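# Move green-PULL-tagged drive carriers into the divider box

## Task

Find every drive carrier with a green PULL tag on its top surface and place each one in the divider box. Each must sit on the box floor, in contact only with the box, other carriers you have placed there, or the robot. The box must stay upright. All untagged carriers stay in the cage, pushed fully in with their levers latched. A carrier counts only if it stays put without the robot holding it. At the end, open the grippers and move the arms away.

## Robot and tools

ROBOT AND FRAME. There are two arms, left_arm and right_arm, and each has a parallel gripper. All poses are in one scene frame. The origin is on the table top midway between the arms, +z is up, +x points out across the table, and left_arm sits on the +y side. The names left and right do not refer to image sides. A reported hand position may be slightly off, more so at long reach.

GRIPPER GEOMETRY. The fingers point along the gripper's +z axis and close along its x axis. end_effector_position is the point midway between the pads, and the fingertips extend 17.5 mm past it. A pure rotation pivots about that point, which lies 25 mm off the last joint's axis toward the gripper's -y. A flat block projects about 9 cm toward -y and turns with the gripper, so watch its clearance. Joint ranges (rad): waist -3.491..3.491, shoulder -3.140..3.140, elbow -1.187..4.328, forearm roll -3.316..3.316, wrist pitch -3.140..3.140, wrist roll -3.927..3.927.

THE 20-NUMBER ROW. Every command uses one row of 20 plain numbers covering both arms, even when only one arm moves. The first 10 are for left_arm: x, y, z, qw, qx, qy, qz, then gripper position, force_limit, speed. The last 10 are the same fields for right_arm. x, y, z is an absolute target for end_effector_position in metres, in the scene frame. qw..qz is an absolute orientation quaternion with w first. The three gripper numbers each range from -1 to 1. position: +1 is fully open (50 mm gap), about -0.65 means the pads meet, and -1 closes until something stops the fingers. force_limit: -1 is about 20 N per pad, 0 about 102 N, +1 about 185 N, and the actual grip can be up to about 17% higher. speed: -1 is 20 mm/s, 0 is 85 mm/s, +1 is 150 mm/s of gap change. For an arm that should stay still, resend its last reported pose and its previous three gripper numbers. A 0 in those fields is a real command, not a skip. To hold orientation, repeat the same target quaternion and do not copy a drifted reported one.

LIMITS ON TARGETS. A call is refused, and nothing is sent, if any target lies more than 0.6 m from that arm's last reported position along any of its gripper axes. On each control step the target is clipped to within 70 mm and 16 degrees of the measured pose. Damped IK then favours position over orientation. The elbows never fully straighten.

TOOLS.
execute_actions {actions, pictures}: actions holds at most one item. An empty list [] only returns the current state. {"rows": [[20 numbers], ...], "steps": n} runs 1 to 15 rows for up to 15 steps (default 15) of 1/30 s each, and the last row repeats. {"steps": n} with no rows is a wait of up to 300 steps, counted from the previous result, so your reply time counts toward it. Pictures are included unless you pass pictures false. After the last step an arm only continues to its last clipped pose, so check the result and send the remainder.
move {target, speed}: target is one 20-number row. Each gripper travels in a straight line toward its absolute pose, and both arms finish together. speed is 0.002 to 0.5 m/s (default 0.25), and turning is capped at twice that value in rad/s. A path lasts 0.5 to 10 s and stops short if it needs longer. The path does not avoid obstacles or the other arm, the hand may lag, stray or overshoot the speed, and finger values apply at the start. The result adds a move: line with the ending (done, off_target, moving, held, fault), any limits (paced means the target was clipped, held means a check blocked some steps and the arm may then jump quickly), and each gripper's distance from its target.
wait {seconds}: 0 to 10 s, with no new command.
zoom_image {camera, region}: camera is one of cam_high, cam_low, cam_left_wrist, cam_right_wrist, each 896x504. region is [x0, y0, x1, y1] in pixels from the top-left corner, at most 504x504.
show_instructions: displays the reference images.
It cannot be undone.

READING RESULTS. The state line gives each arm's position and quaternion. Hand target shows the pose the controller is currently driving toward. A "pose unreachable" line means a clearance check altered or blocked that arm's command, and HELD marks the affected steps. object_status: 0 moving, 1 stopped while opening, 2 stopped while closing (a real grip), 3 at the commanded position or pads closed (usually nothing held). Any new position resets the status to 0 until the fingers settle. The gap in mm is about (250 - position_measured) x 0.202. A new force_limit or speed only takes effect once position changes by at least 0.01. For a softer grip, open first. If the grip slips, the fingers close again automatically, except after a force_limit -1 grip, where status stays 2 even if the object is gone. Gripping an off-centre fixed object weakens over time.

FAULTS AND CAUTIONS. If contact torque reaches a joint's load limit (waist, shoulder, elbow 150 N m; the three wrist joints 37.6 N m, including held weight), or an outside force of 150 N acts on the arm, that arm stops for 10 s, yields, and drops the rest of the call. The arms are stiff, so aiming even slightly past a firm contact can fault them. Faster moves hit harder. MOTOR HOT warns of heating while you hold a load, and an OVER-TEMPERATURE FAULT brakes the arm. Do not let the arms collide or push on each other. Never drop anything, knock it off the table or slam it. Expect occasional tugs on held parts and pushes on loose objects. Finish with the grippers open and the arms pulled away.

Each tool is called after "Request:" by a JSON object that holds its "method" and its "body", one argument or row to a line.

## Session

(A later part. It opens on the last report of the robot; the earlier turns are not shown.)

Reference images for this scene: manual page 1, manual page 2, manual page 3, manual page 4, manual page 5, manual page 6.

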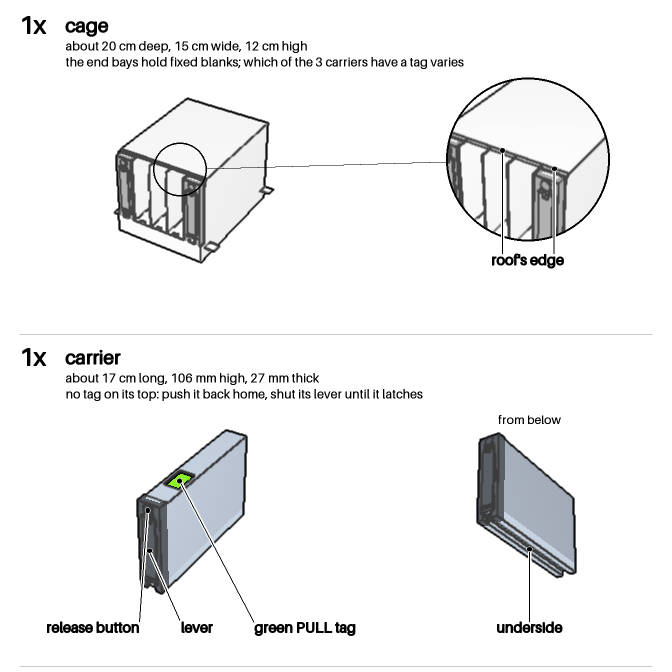

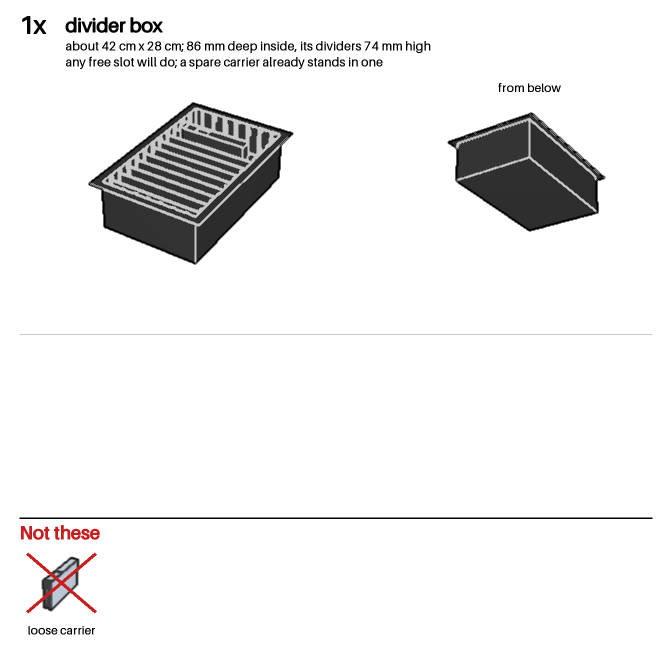

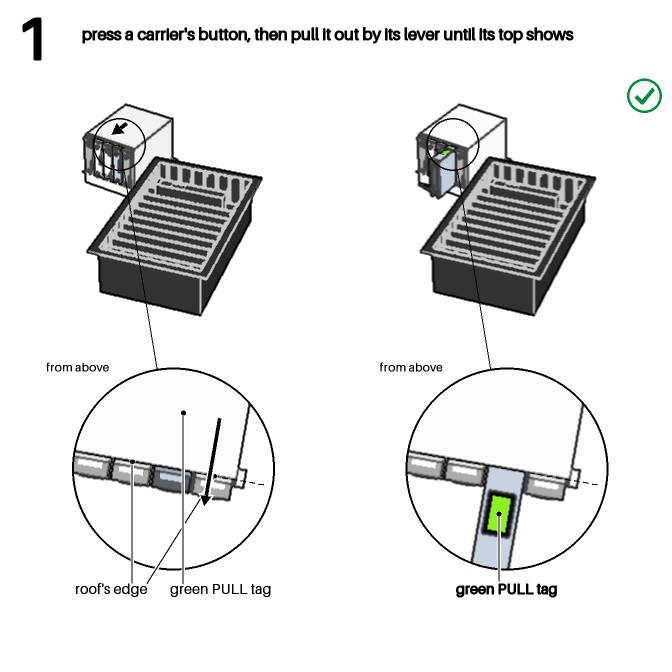

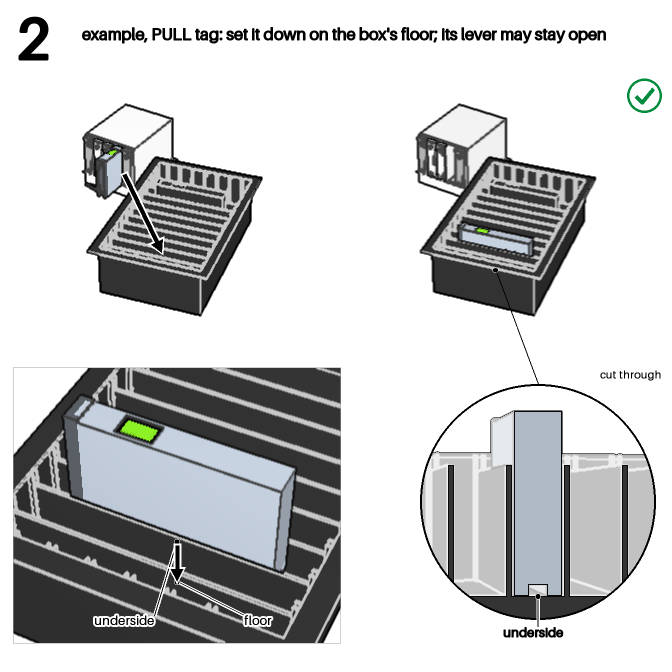

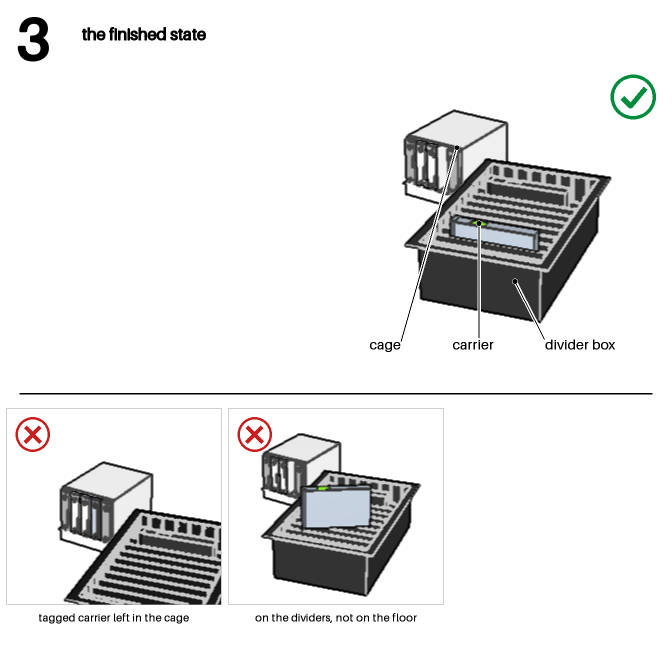

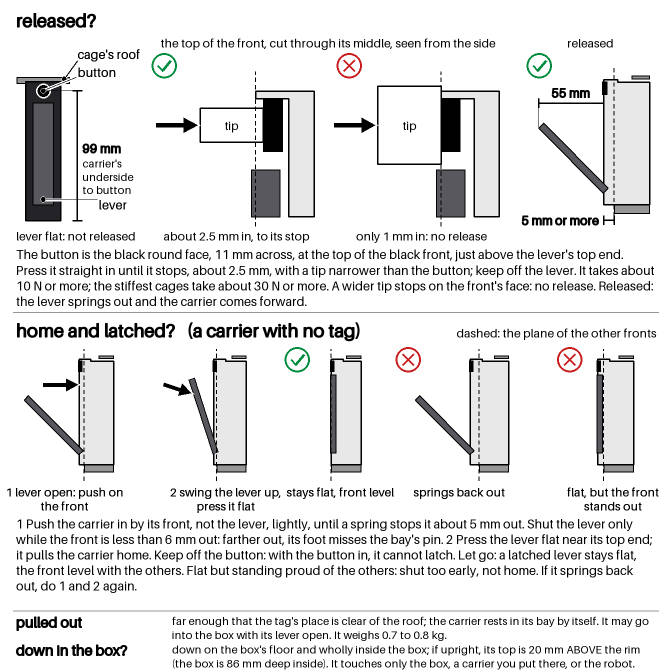

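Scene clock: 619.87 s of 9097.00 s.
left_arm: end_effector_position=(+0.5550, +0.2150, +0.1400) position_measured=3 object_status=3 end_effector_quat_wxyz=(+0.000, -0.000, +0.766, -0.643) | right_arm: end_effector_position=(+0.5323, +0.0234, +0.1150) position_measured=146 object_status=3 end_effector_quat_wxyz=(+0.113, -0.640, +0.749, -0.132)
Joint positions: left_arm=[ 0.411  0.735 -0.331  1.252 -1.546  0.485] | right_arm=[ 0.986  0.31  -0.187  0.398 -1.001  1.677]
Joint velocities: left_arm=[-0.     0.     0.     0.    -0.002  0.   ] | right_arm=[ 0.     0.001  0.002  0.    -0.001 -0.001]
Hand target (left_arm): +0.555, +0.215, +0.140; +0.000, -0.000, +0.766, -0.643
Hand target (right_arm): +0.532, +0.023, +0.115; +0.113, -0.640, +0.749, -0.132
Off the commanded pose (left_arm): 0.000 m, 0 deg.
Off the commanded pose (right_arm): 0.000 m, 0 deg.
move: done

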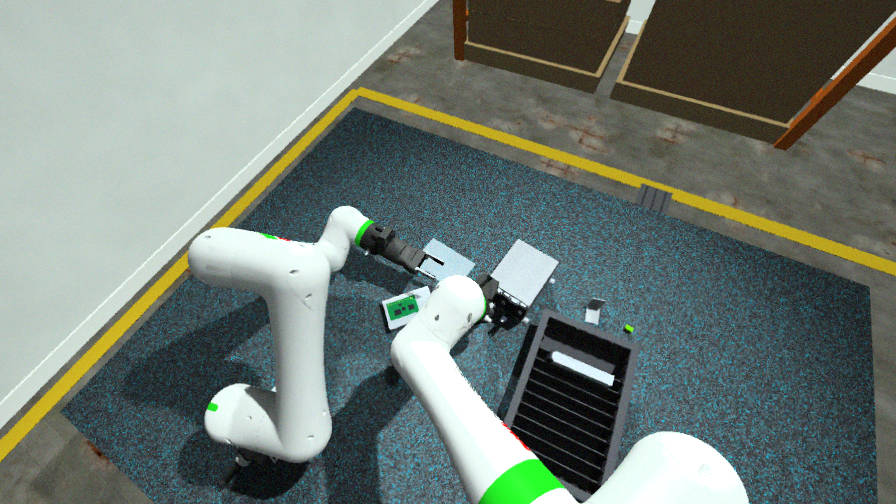

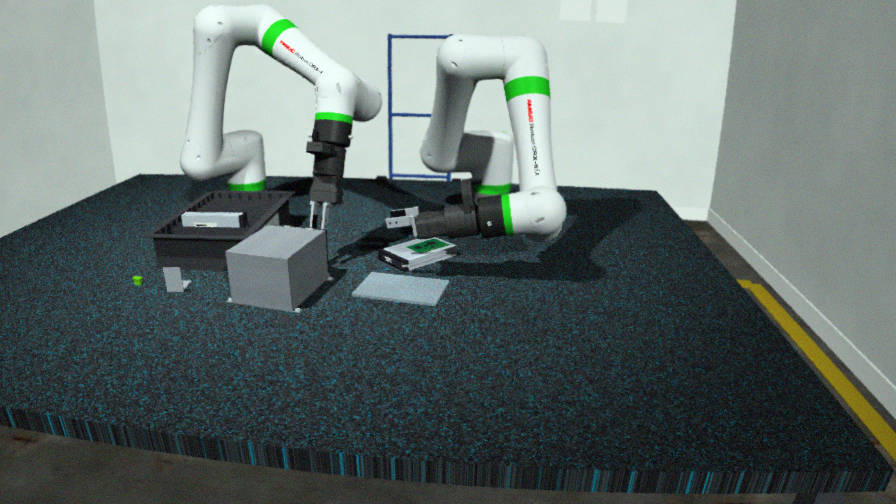

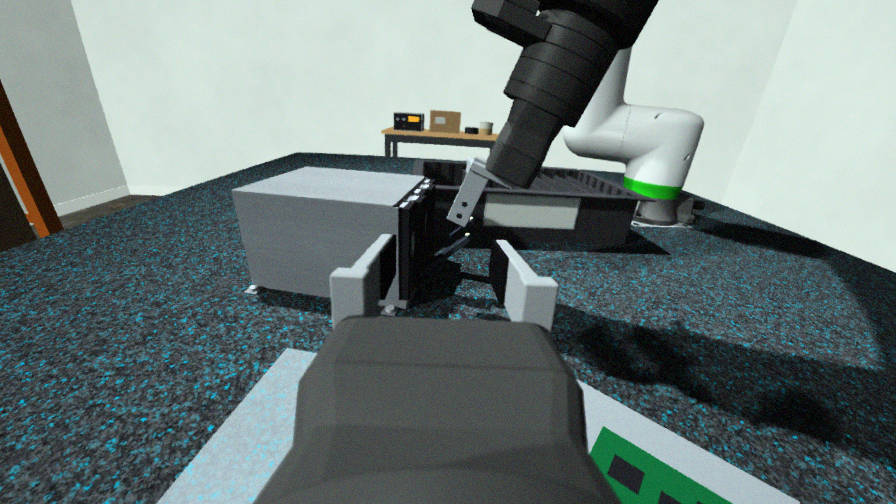

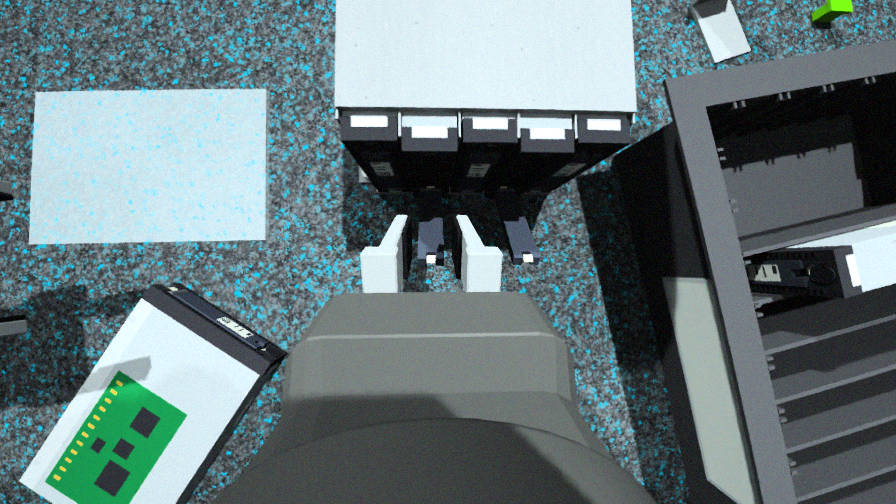

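Request:
{"method": "move", "body": {
  "target": [0.555,0.215,0.14,0,0,0.766,-0.6428,1,0,0,0.5323,0.0235,0.07,-0.1128,0.6396,-0.7489,0.1321,0.04,-0.4,1],
  "speed": 0.07
}}

Request:
{"method": "execute_actions", "body": {
  "actions": [
    {"rows": [[0.555,0.215,0.14,0,0,0.766,-0.6428,1,0,0,0.5323,0.0235,0.07,-0.1128,0.6396,-0.7489,0.1321,-1,-0.4,1]], "steps": 10}
  ],
  "pictures": false
}}

Request:
{"method": "move", "body": {
  "target": [0.555,0.215,0.14,0,0,0.766,-0.6428,1,0,0,0.4582,0.0352,0.07,-0.1128,0.6396,-0.7489,0.1321,-1,-0.4,1],
  "speed": 0.08
}}

Request:
{"method": "zoom_image", "body": {
  "camera": "cam_left_wrist",
  "region": [380, 150, 540, 290]
}}

Request:
{"method": "zoom_image", "body": {
  "camera": "cam_high",
  "region": [450, 250, 570, 350]
}}

Scene clock: 629.17 s of 9097.00 s.
left_arm: end_effector_position=(+0.5550, +0.2150, +0.1400) position_measured=3 object_status=3 end_effector_quat_wxyz=(+0.000, -0.000, +0.766, -0.643) | right_arm: end_effector_position=(+0.5323, +0.0235, +0.0701) position_measured=146 object_status=3 end_effector_quat_wxyz=(+0.113, -0.640, +0.749, -0.132)
Joint positions: left_arm=[ 0.411  0.735 -0.331  1.252 -1.546  0.485] | right_arm=[ 0.983  0.356 -0.247  0.428 -0.902  1.627]
Joint velocities: left_arm=[-0.001  0.     0.     0.001 -0.    -0.001] | right_arm=[-0.     0.002 -0.002  0.001  0.002 -0.002]
Hand target (left_arm): +0.555, +0.215, +0.140; +0.000, -0.000, +0.766, -0.643
Hand target (right_arm): +0.532, +0.023, +0.070; +0.113, -0.640, +0.749, -0.132
Off the commanded pose (left_arm): 0.000 m, 0 deg.
Off the commanded pose (right_arm): 0.000 m, 0 deg.
After step 90, 5.30 s passed at rest.
move: done

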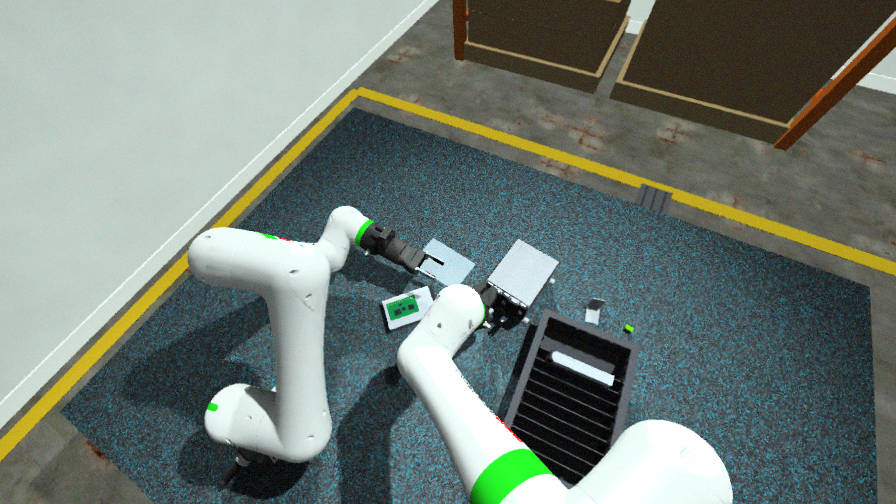

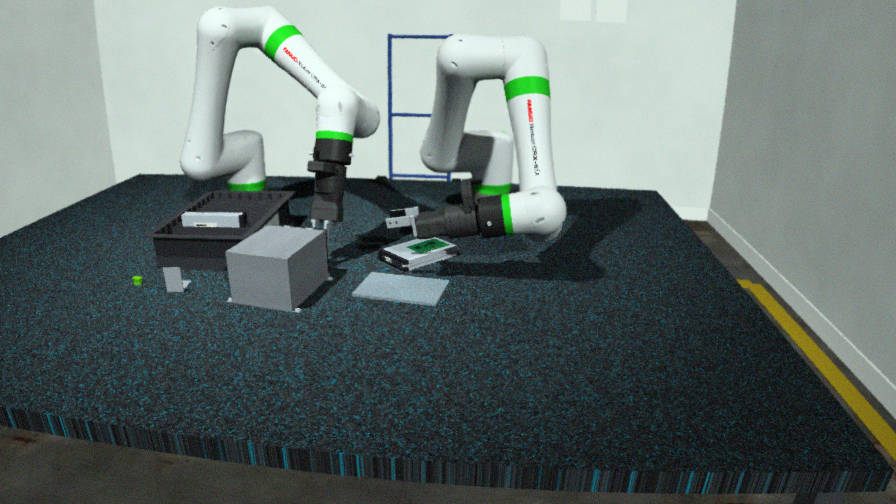

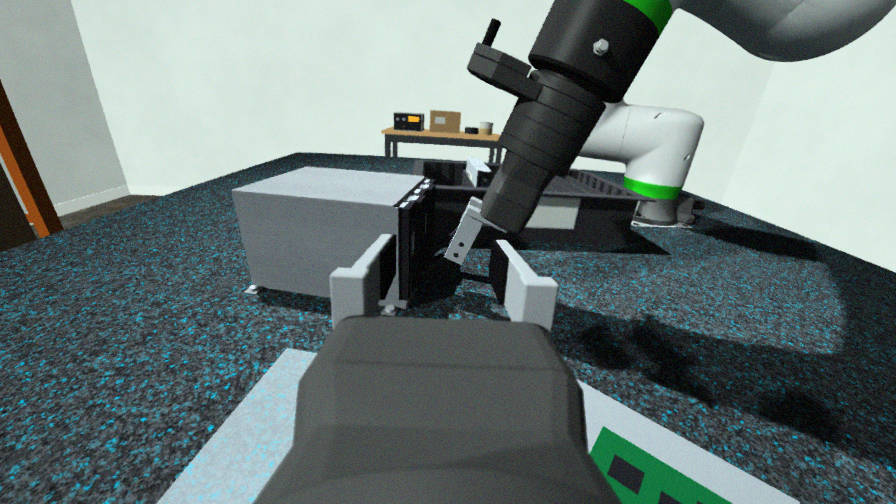

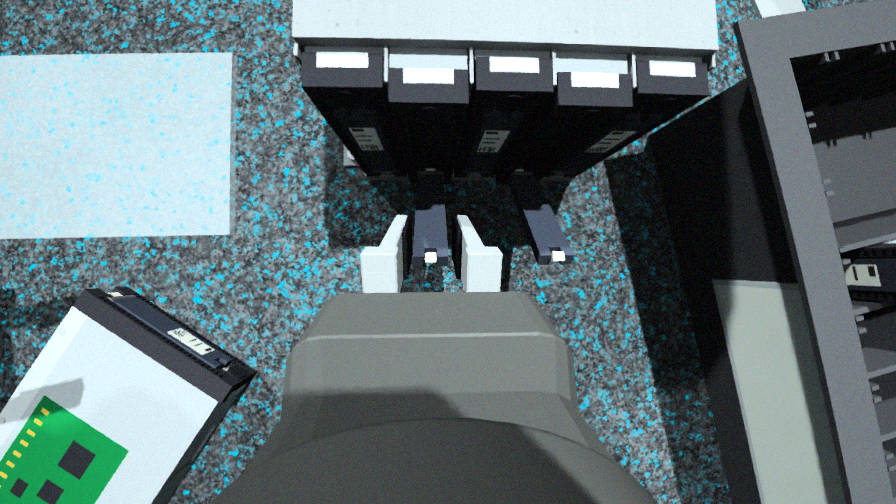

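Scene clock: 629.50 s of 9097.00 s.
left_arm: end_effector_position=(+0.5550, +0.2150, +0.1400) position_measured=3 object_status=3 end_effector_quat_wxyz=(+0.000, +0.000, +0.766, -0.643) | right_arm: end_effector_position=(+0.5323, +0.0235, +0.0700) position_measured=175 object_status=2 end_effector_quat_wxyz=(+0.113, -0.640, +0.749, -0.132)
Joint positions: left_arm=[ 0.411  0.735 -0.331  1.252 -1.546  0.485] | right_arm=[ 0.983  0.356 -0.248  0.428 -0.902  1.627]
Joint velocities: left_arm=[-0.    -0.    -0.    -0.    -0.     0.001] | right_arm=[ 0.  0. -0.  0.  0. -0.]
Hand target (left_arm): +0.555, +0.215, +0.140; +0.000, -0.000, +0.766, -0.643
Hand target (right_arm): +0.532, +0.023, +0.070; +0.113, -0.640, +0.749, -0.132
Off the commanded pose (left_arm): 0.000 m, 0 deg.
Off the commanded pose (right_arm): 0.000 m, 0 deg.
Steps of this call (steps 1 to 10: all 10 steps of this action). Readings (end_effector_position | what the end effector reports):
1: left_arm (+0.5550, +0.2150, +0.1400) | right_arm (+0.5323, +0.0235, +0.0701) | left_arm position_measured=3 object_status=3 | right_arm position_measured=163 object_status=0
2: left_arm (+0.5550, +0.2150, +0.1400) | right_arm (+0.5323, +0.0235, +0.0701) | left_arm position_measured=3 object_status=3 | right_arm position_measured=175 object_status=0
4: left_arm (+0.5550, +0.2150, +0.1400) | right_arm (+0.5323, +0.0235, +0.0700) | left_arm position_measured=3 object_status=3 | right_arm position_measured=175 object_status=0
8: left_arm (+0.5550, +0.2150, +0.1400) | right_arm (+0.5323, +0.0235, +0.0700) | left_arm position_measured=3 object_status=3 | right_arm position_measured=175 object_status=2
10: the state above

Scene clock: 631.07 s of 9097.00 s.
left_arm: end_effector_position=(+0.5550, +0.2150, +0.1400) position_measured=3 object_status=3 end_effector_quat_wxyz=(+0.000, -0.000, +0.766, -0.643) | right_arm: end_effector_position=(+0.4584, +0.0351, +0.0700) position_measured=175 object_status=2 end_effector_quat_wxyz=(+0.113, -0.640, +0.749, -0.132)
Joint positions: left_arm=[ 0.411  0.735 -0.331  1.252 -1.546  0.485] | right_arm=[ 1.125  0.279 -0.352  0.436 -0.925  1.48 ]
Joint velocities: left_arm=[-0.001  0.     0.001 -0.    -0.001  0.001] | right_arm=[ 0.    -0.001 -0.001  0.    -0.    -0.001]
Hand target (left_arm): +0.555, +0.215, +0.140; +0.000, -0.000, +0.766, -0.643
Hand target (right_arm): +0.458, +0.035, +0.070; +0.113, -0.640, +0.749, -0.132
Off the commanded pose (left_arm): 0.000 m, 0 deg.
Off the commanded pose (right_arm): 0.000 m, 0 deg.
move: done

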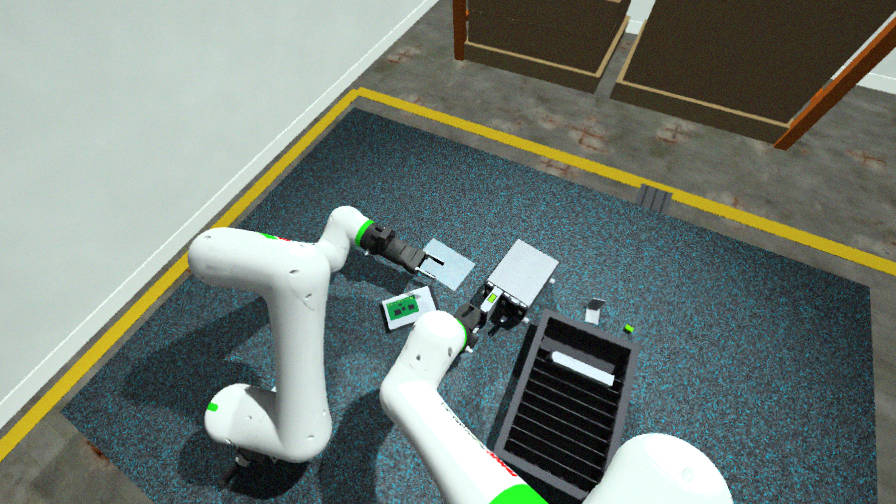

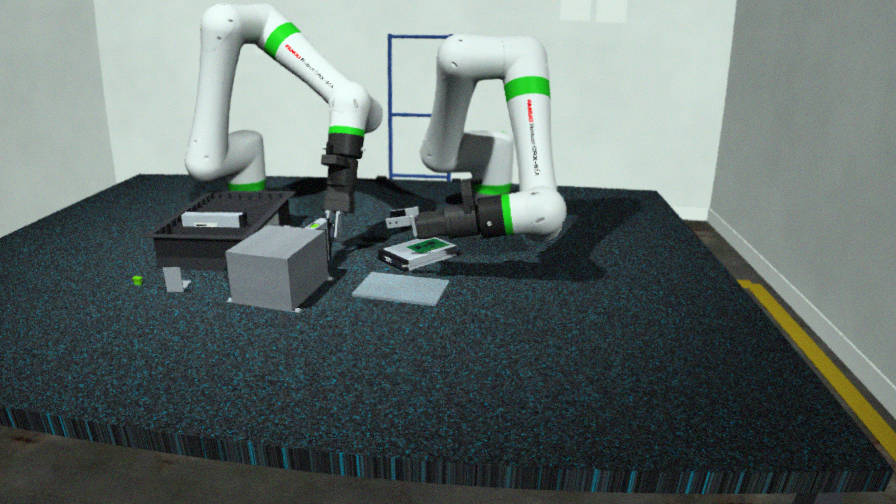

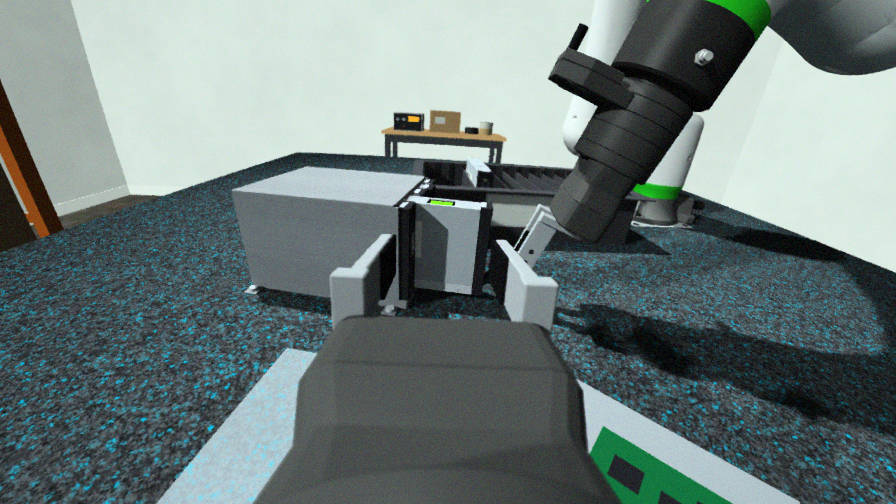

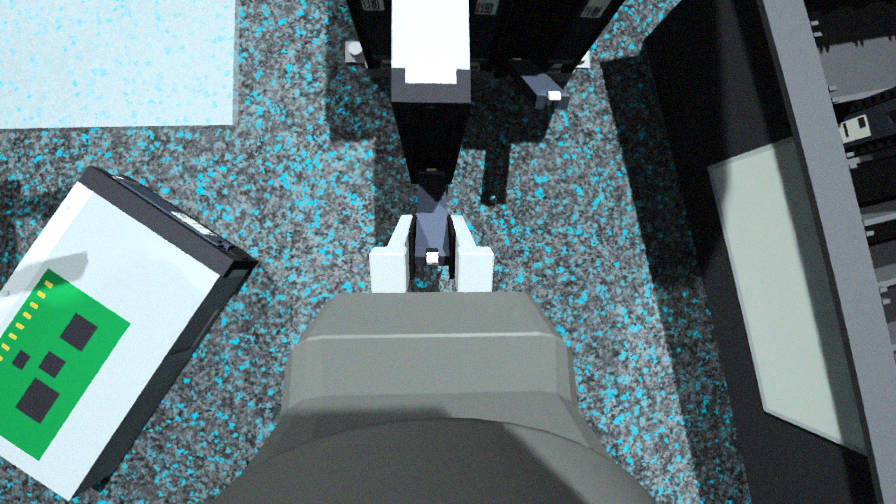

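Region (380, 150, 540, 290) of cam_left_wrist's 896x504 image, scaled by 3.150, with more detail than that image has; it fills the top 441 rows of this view, and the rest is white.

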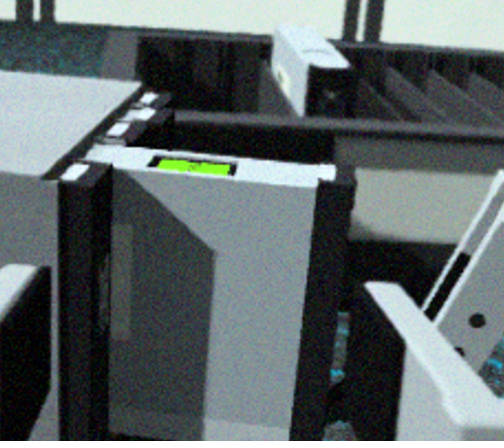

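Region (450, 250, 570, 350) of cam_high's 896x504 image, scaled by 4.200, with more detail than that image has.

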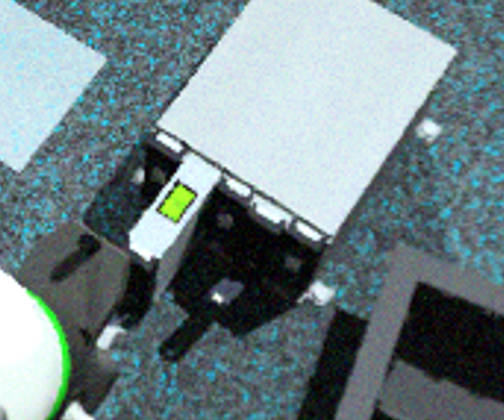

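Request:
{"method": "execute_actions", "body": {
  "actions": [
    {"rows": [[0.555,0.215,0.14,0,0,0.766,-0.6428,1,0,0,0.4582,0.0352,0.07,-0.1128,0.6396,-0.7489,0.1321,0.04,-0.4,1]], "steps": 4}
  ],
  "pictures": false
}}

Request:
{"method": "move", "body": {
  "target": [0.555,0.215,0.14,0,0,0.766,-0.6428,1,0,0,0.4582,0.0352,0.147,0,0.6494,-0.7604,0,0.04,-0.4,1],
  "speed": 0.12
}}

Request:
{"method": "move", "body": {
  "target": [0.555,0.215,0.14,0,0,0.766,-0.6428,1,0,0,0.5663,0.0181,0.145,0,0.6494,-0.7604,0,0.5,0.6,1],
  "speed": 0.15
}}

Request:
{"method": "zoom_image", "body": {
  "camera": "cam_right_wrist",
  "region": [300, 130, 560, 300]
}}

Request:
{"method": "zoom_image", "body": {
  "camera": "cam_left_wrist",
  "region": [360, 110, 540, 270]
}}

Scene clock: 712.47 s of 9097.00 s.
left_arm: end_effector_position=(+0.5550, +0.2150, +0.1400) position_measured=3 object_status=3 end_effector_quat_wxyz=(+0.000, -0.000, +0.766, -0.643) | right_arm: end_effector_position=(+0.4582, +0.0351, +0.0701) position_measured=146 object_status=0 end_effector_quat_wxyz=(+0.113, -0.640, +0.749, -0.132)
Joint positions: left_arm=[ 0.411  0.735 -0.331  1.252 -1.546  0.485] | right_arm=[ 1.125  0.279 -0.352  0.436 -0.925  1.48 ]
Joint velocities: left_arm=[-0.001 -0.    -0.001 -0.     0.002 -0.001] | right_arm=[ 0.     0.     0.002 -0.005 -0.     0.   ]
Hand target (left_arm): +0.555, +0.215, +0.140; +0.000, -0.000, +0.766, -0.643
Hand target (right_arm): +0.458, +0.035, +0.070; +0.113, -0.640, +0.749, -0.132
Off the commanded pose (left_arm): 0.000 m, 0 deg.
Off the commanded pose (right_arm): 0.000 m, 0 deg.
Steps of this call (steps 1 to 90: nothing new was sent; then 78.27 s passed at rest; steps 91 to 94: all 4 steps of this action). Readings (end_effector_position | what the end effector reports):
91: left_arm (+0.5550, +0.2150, +0.1400) | right_arm (+0.4583, +0.0351, +0.0701) | left_arm position_measured=3 object_status=3 | right_arm position_measured=158 object_status=0
92: left_arm (+0.5550, +0.2150, +0.1400) | right_arm (+0.4583, +0.0351, +0.0701) | left_arm position_measured=3 object_status=3 | right_arm position_measured=147 object_status=0
94: the state above

Scene clock: 714.53 s of 9097.00 s.
left_arm: end_effector_position=(+0.5550, +0.2150, +0.1400) position_measured=3 object_status=3 end_effector_quat_wxyz=(+0.000, -0.000, +0.766, -0.643) | right_arm: end_effector_position=(+0.4580, +0.0352, +0.1469) position_measured=146 object_status=3 end_effector_quat_wxyz=(-0.000, -0.650, +0.760, +0.000)
Joint positions: left_arm=[ 0.411  0.735 -0.331  1.252 -1.546  0.485] | right_arm=[ 0.942  0.313  0.077 -0.    -1.335  1.926]
Joint velocities: left_arm=[-0.001  0.    -0.001  0.001 -0.    -0.   ] | right_arm=[-0.002  0.002  0.006 -0.004 -0.007  0.003]
Hand target (left_arm): +0.555, +0.215, +0.140; +0.000, -0.000, +0.766, -0.643
Hand target (right_arm): +0.458, +0.035, +0.147; -0.000, -0.650, +0.760, +0.000
Off the commanded pose (left_arm): 0.000 m, 0 deg.
Off the commanded pose (right_arm): 0.000 m, 0 deg.
move: done

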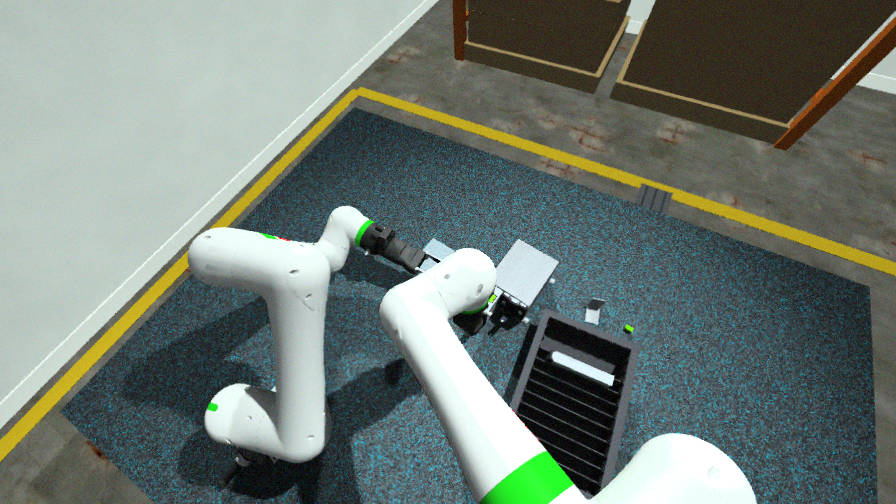

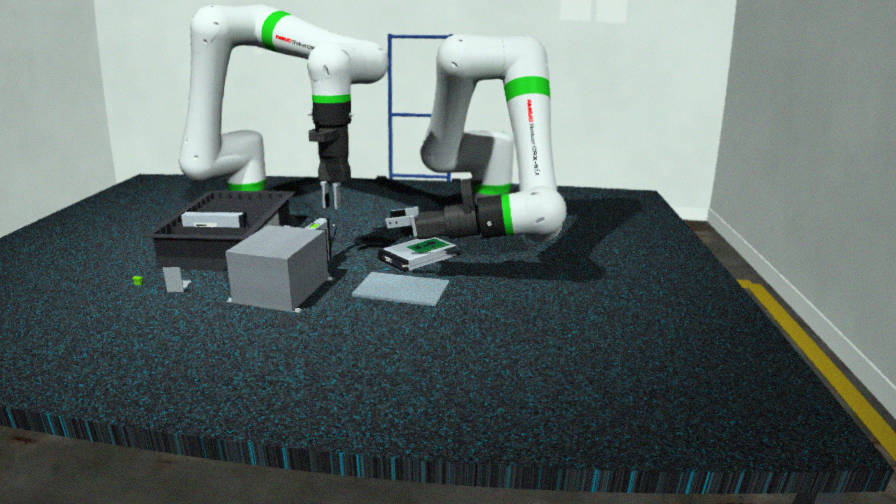

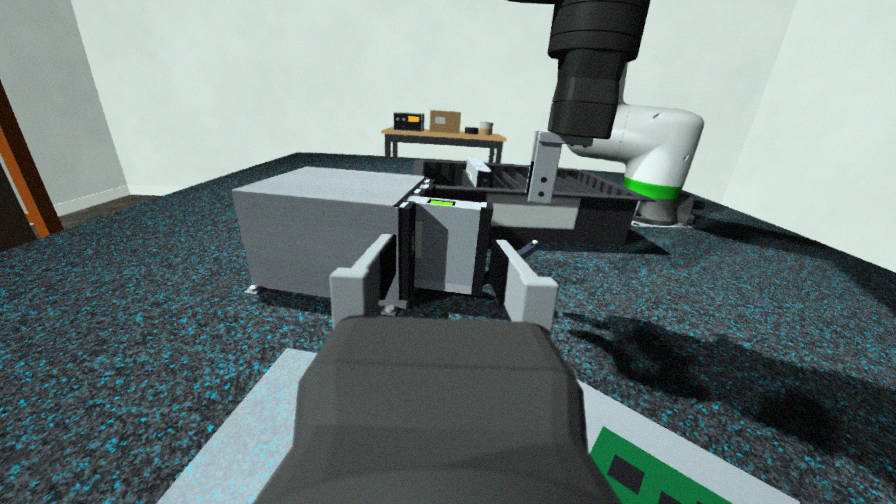

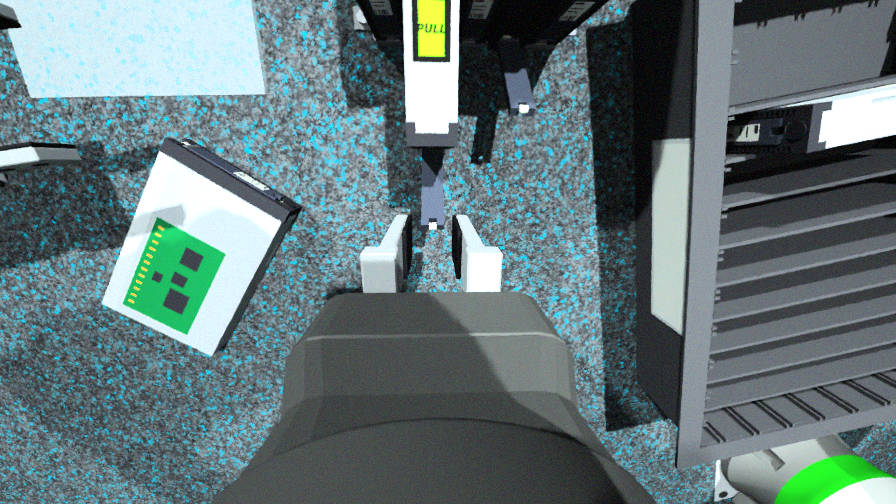

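Scene clock: 715.70 s of 9097.00 s.
left_arm: end_effector_position=(+0.5550, +0.2150, +0.1400) position_measured=3 object_status=3 end_effector_quat_wxyz=(+0.000, -0.000, +0.766, -0.643) | right_arm: end_effector_position=(+0.5661, +0.0183, +0.1450) position_measured=78 object_status=3 end_effector_quat_wxyz=(-0.000, -0.649, +0.760, +0.000)
Joint positions: left_arm=[ 0.411  0.735 -0.331  1.252 -1.546  0.485] | right_arm=[ 0.771  0.482  0.306 -0.    -1.395  2.096]
Joint velocities: left_arm=[ 0.    -0.     0.     0.    -0.    -0.001] | right_arm=[-0.002  0.003  0.004 -0.    -0.002  0.001]
Hand target (left_arm): +0.555, +0.215, +0.140; +0.000, -0.000, +0.766, -0.643
Hand target (right_arm): +0.566, +0.018, +0.145; -0.000, -0.649, +0.760, +0.000
Off the commanded pose (left_arm): 0.000 m, 0 deg.
Off the commanded pose (right_arm): 0.000 m, 0 deg.
move: done

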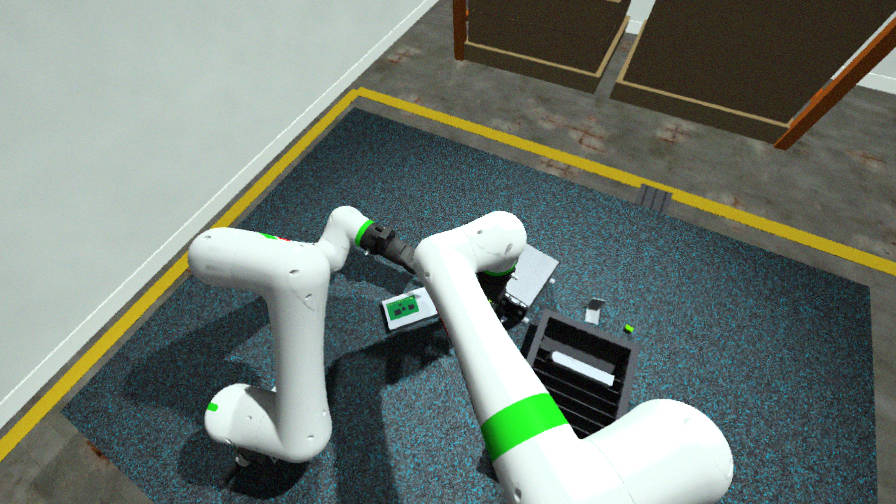

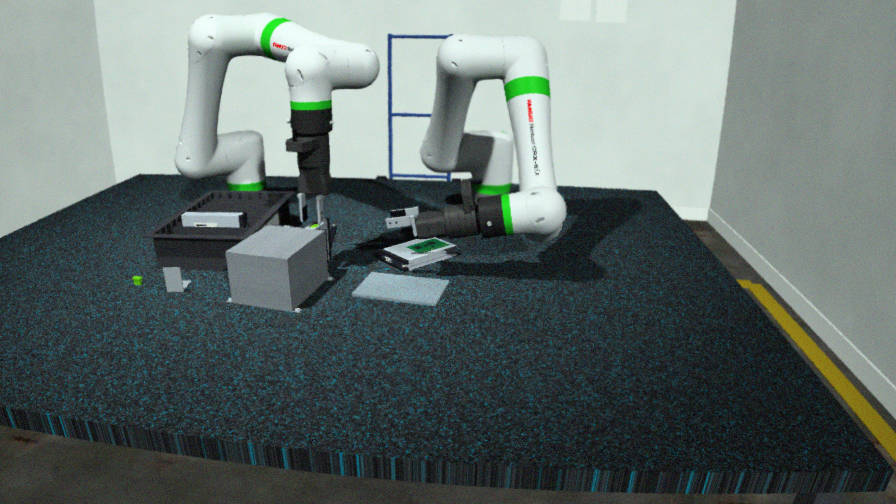

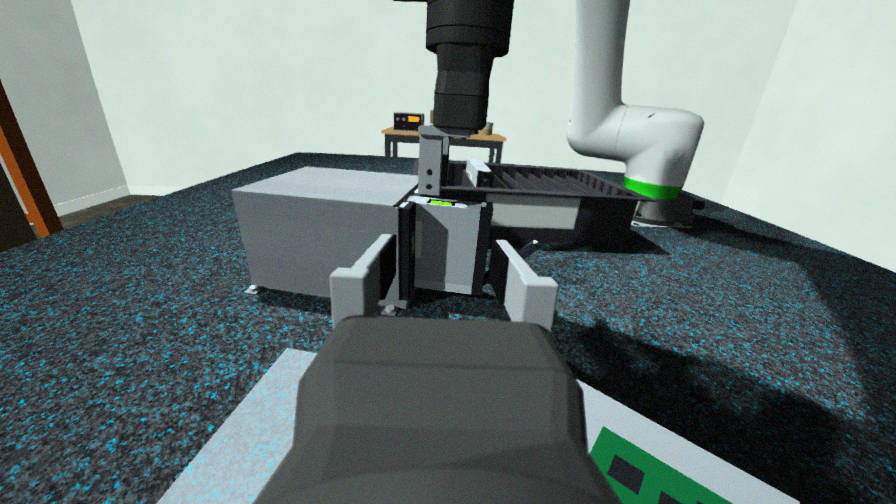

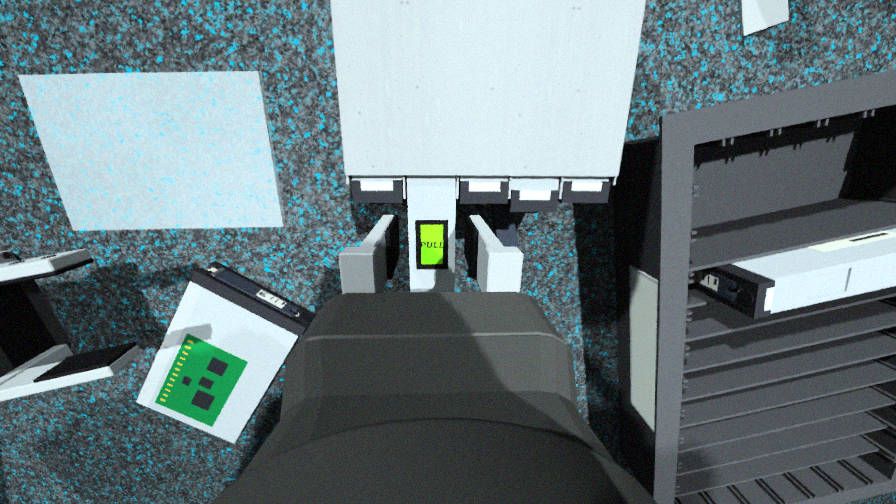

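Region (300, 130, 560, 300) of cam_right_wrist's 896x504 image, scaled by 1.938, with more detail than that image has; it fills the top 330 rows of this view, and the rest is white.

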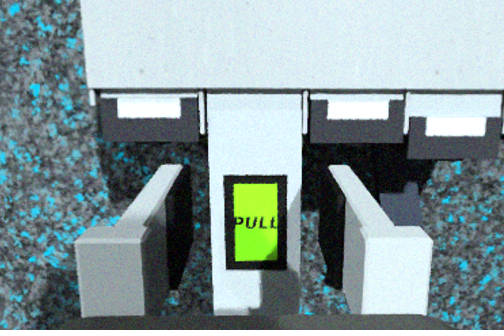

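Region (360, 110, 540, 270) of cam_left_wrist's 896x504 image, scaled by 2.800, with more detail than that image has.

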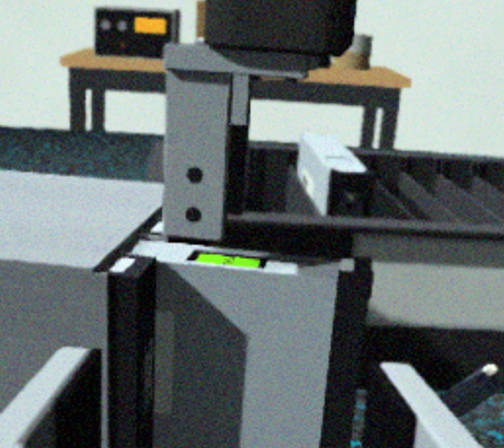

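Request:
{"method": "execute_actions", "body": {
  "actions": []
}}

Scene clock: 731.03 s of 9097.00 s.
left_arm: end_effector_position=(+0.5550, +0.2150, +0.1400) position_measured=3 object_status=3 end_effector_quat_wxyz=(+0.000, -0.000, +0.766, -0.643) | right_arm: end_effector_position=(+0.5662, +0.0182, +0.1450) position_measured=78 object_status=3 end_effector_quat_wxyz=(-0.000, -0.649, +0.760, +0.000)
Joint positions: left_arm=[ 0.411  0.735 -0.331  1.252 -1.546  0.485] | right_arm=[ 0.771  0.482  0.306 -0.    -1.395  2.096]
Joint velocities: left_arm=[-0.    -0.    -0.    -0.    -0.001  0.001] | right_arm=[-0.     0.    -0.     0.     0.    -0.001]
Hand target (left_arm): +0.555, +0.215, +0.140; +0.000, -0.000, +0.766, -0.643
Hand target (right_arm): +0.566, +0.018, +0.145; -0.000, -0.649, +0.760, +0.000
Off the commanded pose (left_arm): 0.000 m, 0 deg.
Off the commanded pose (right_arm): 0.000 m, 0 deg.
Steps of this call (steps 1 to 90: nothing new was sent; then 12.33 s passed at rest). Readings (end_effector_position | what the end effector reports):
1: left_arm (+0.5550, +0.2150, +0.1400) | right_arm (+0.5661, +0.0183, +0.1450) | left_arm position_measured=3 object_status=3 | right_arm position_measured=78 object_status=3
2: left_arm (+0.5550, +0.2150, +0.1400) | right_arm (+0.5662, +0.0183, +0.1450) | left_arm position_measured=3 object_status=3 | right_arm position_measured=78 object_status=3
4: left_arm (+0.5550, +0.2150, +0.1400) | right_arm (+0.5662, +0.0182, +0.1450) | left_arm position_measured=3 object_status=3 | right_arm position_measured=78 object_status=3
8: left_arm (+0.5550, +0.2150, +0.1400) | right_arm (+0.5662, +0.0182, +0.1450) | left_arm position_measured=3 object_status=3 | right_arm position_measured=78 object_status=3
90: the state above

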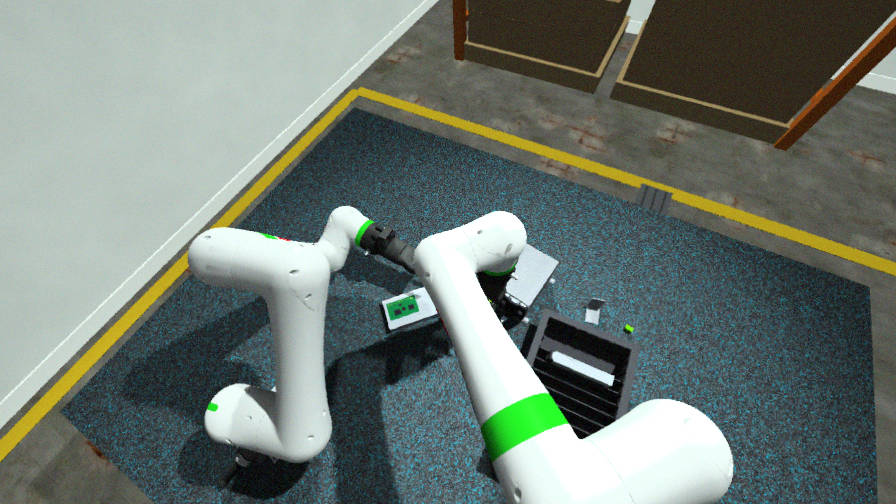

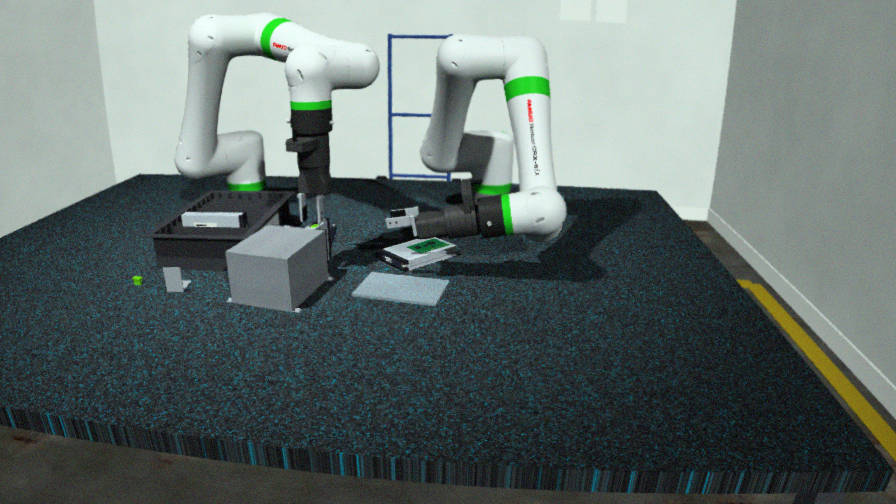

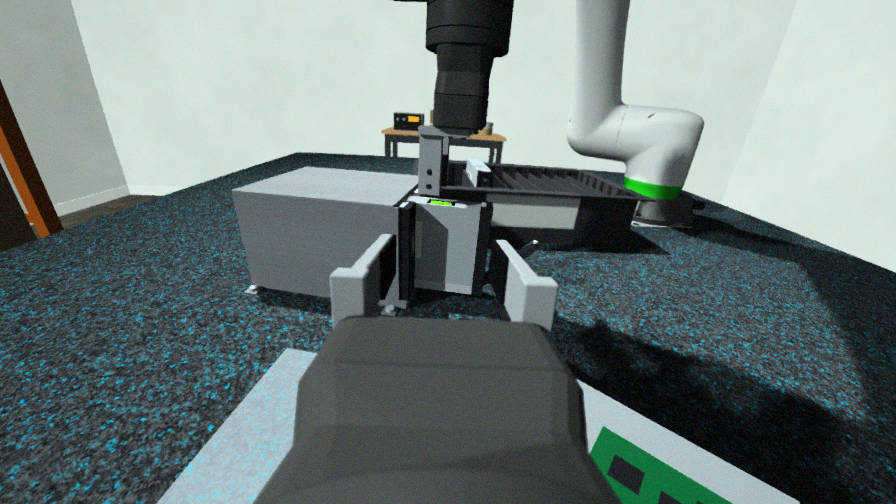

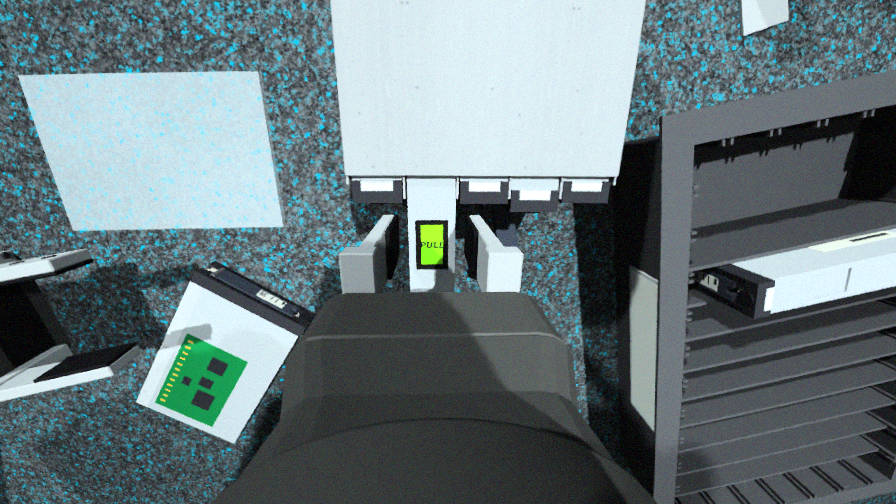

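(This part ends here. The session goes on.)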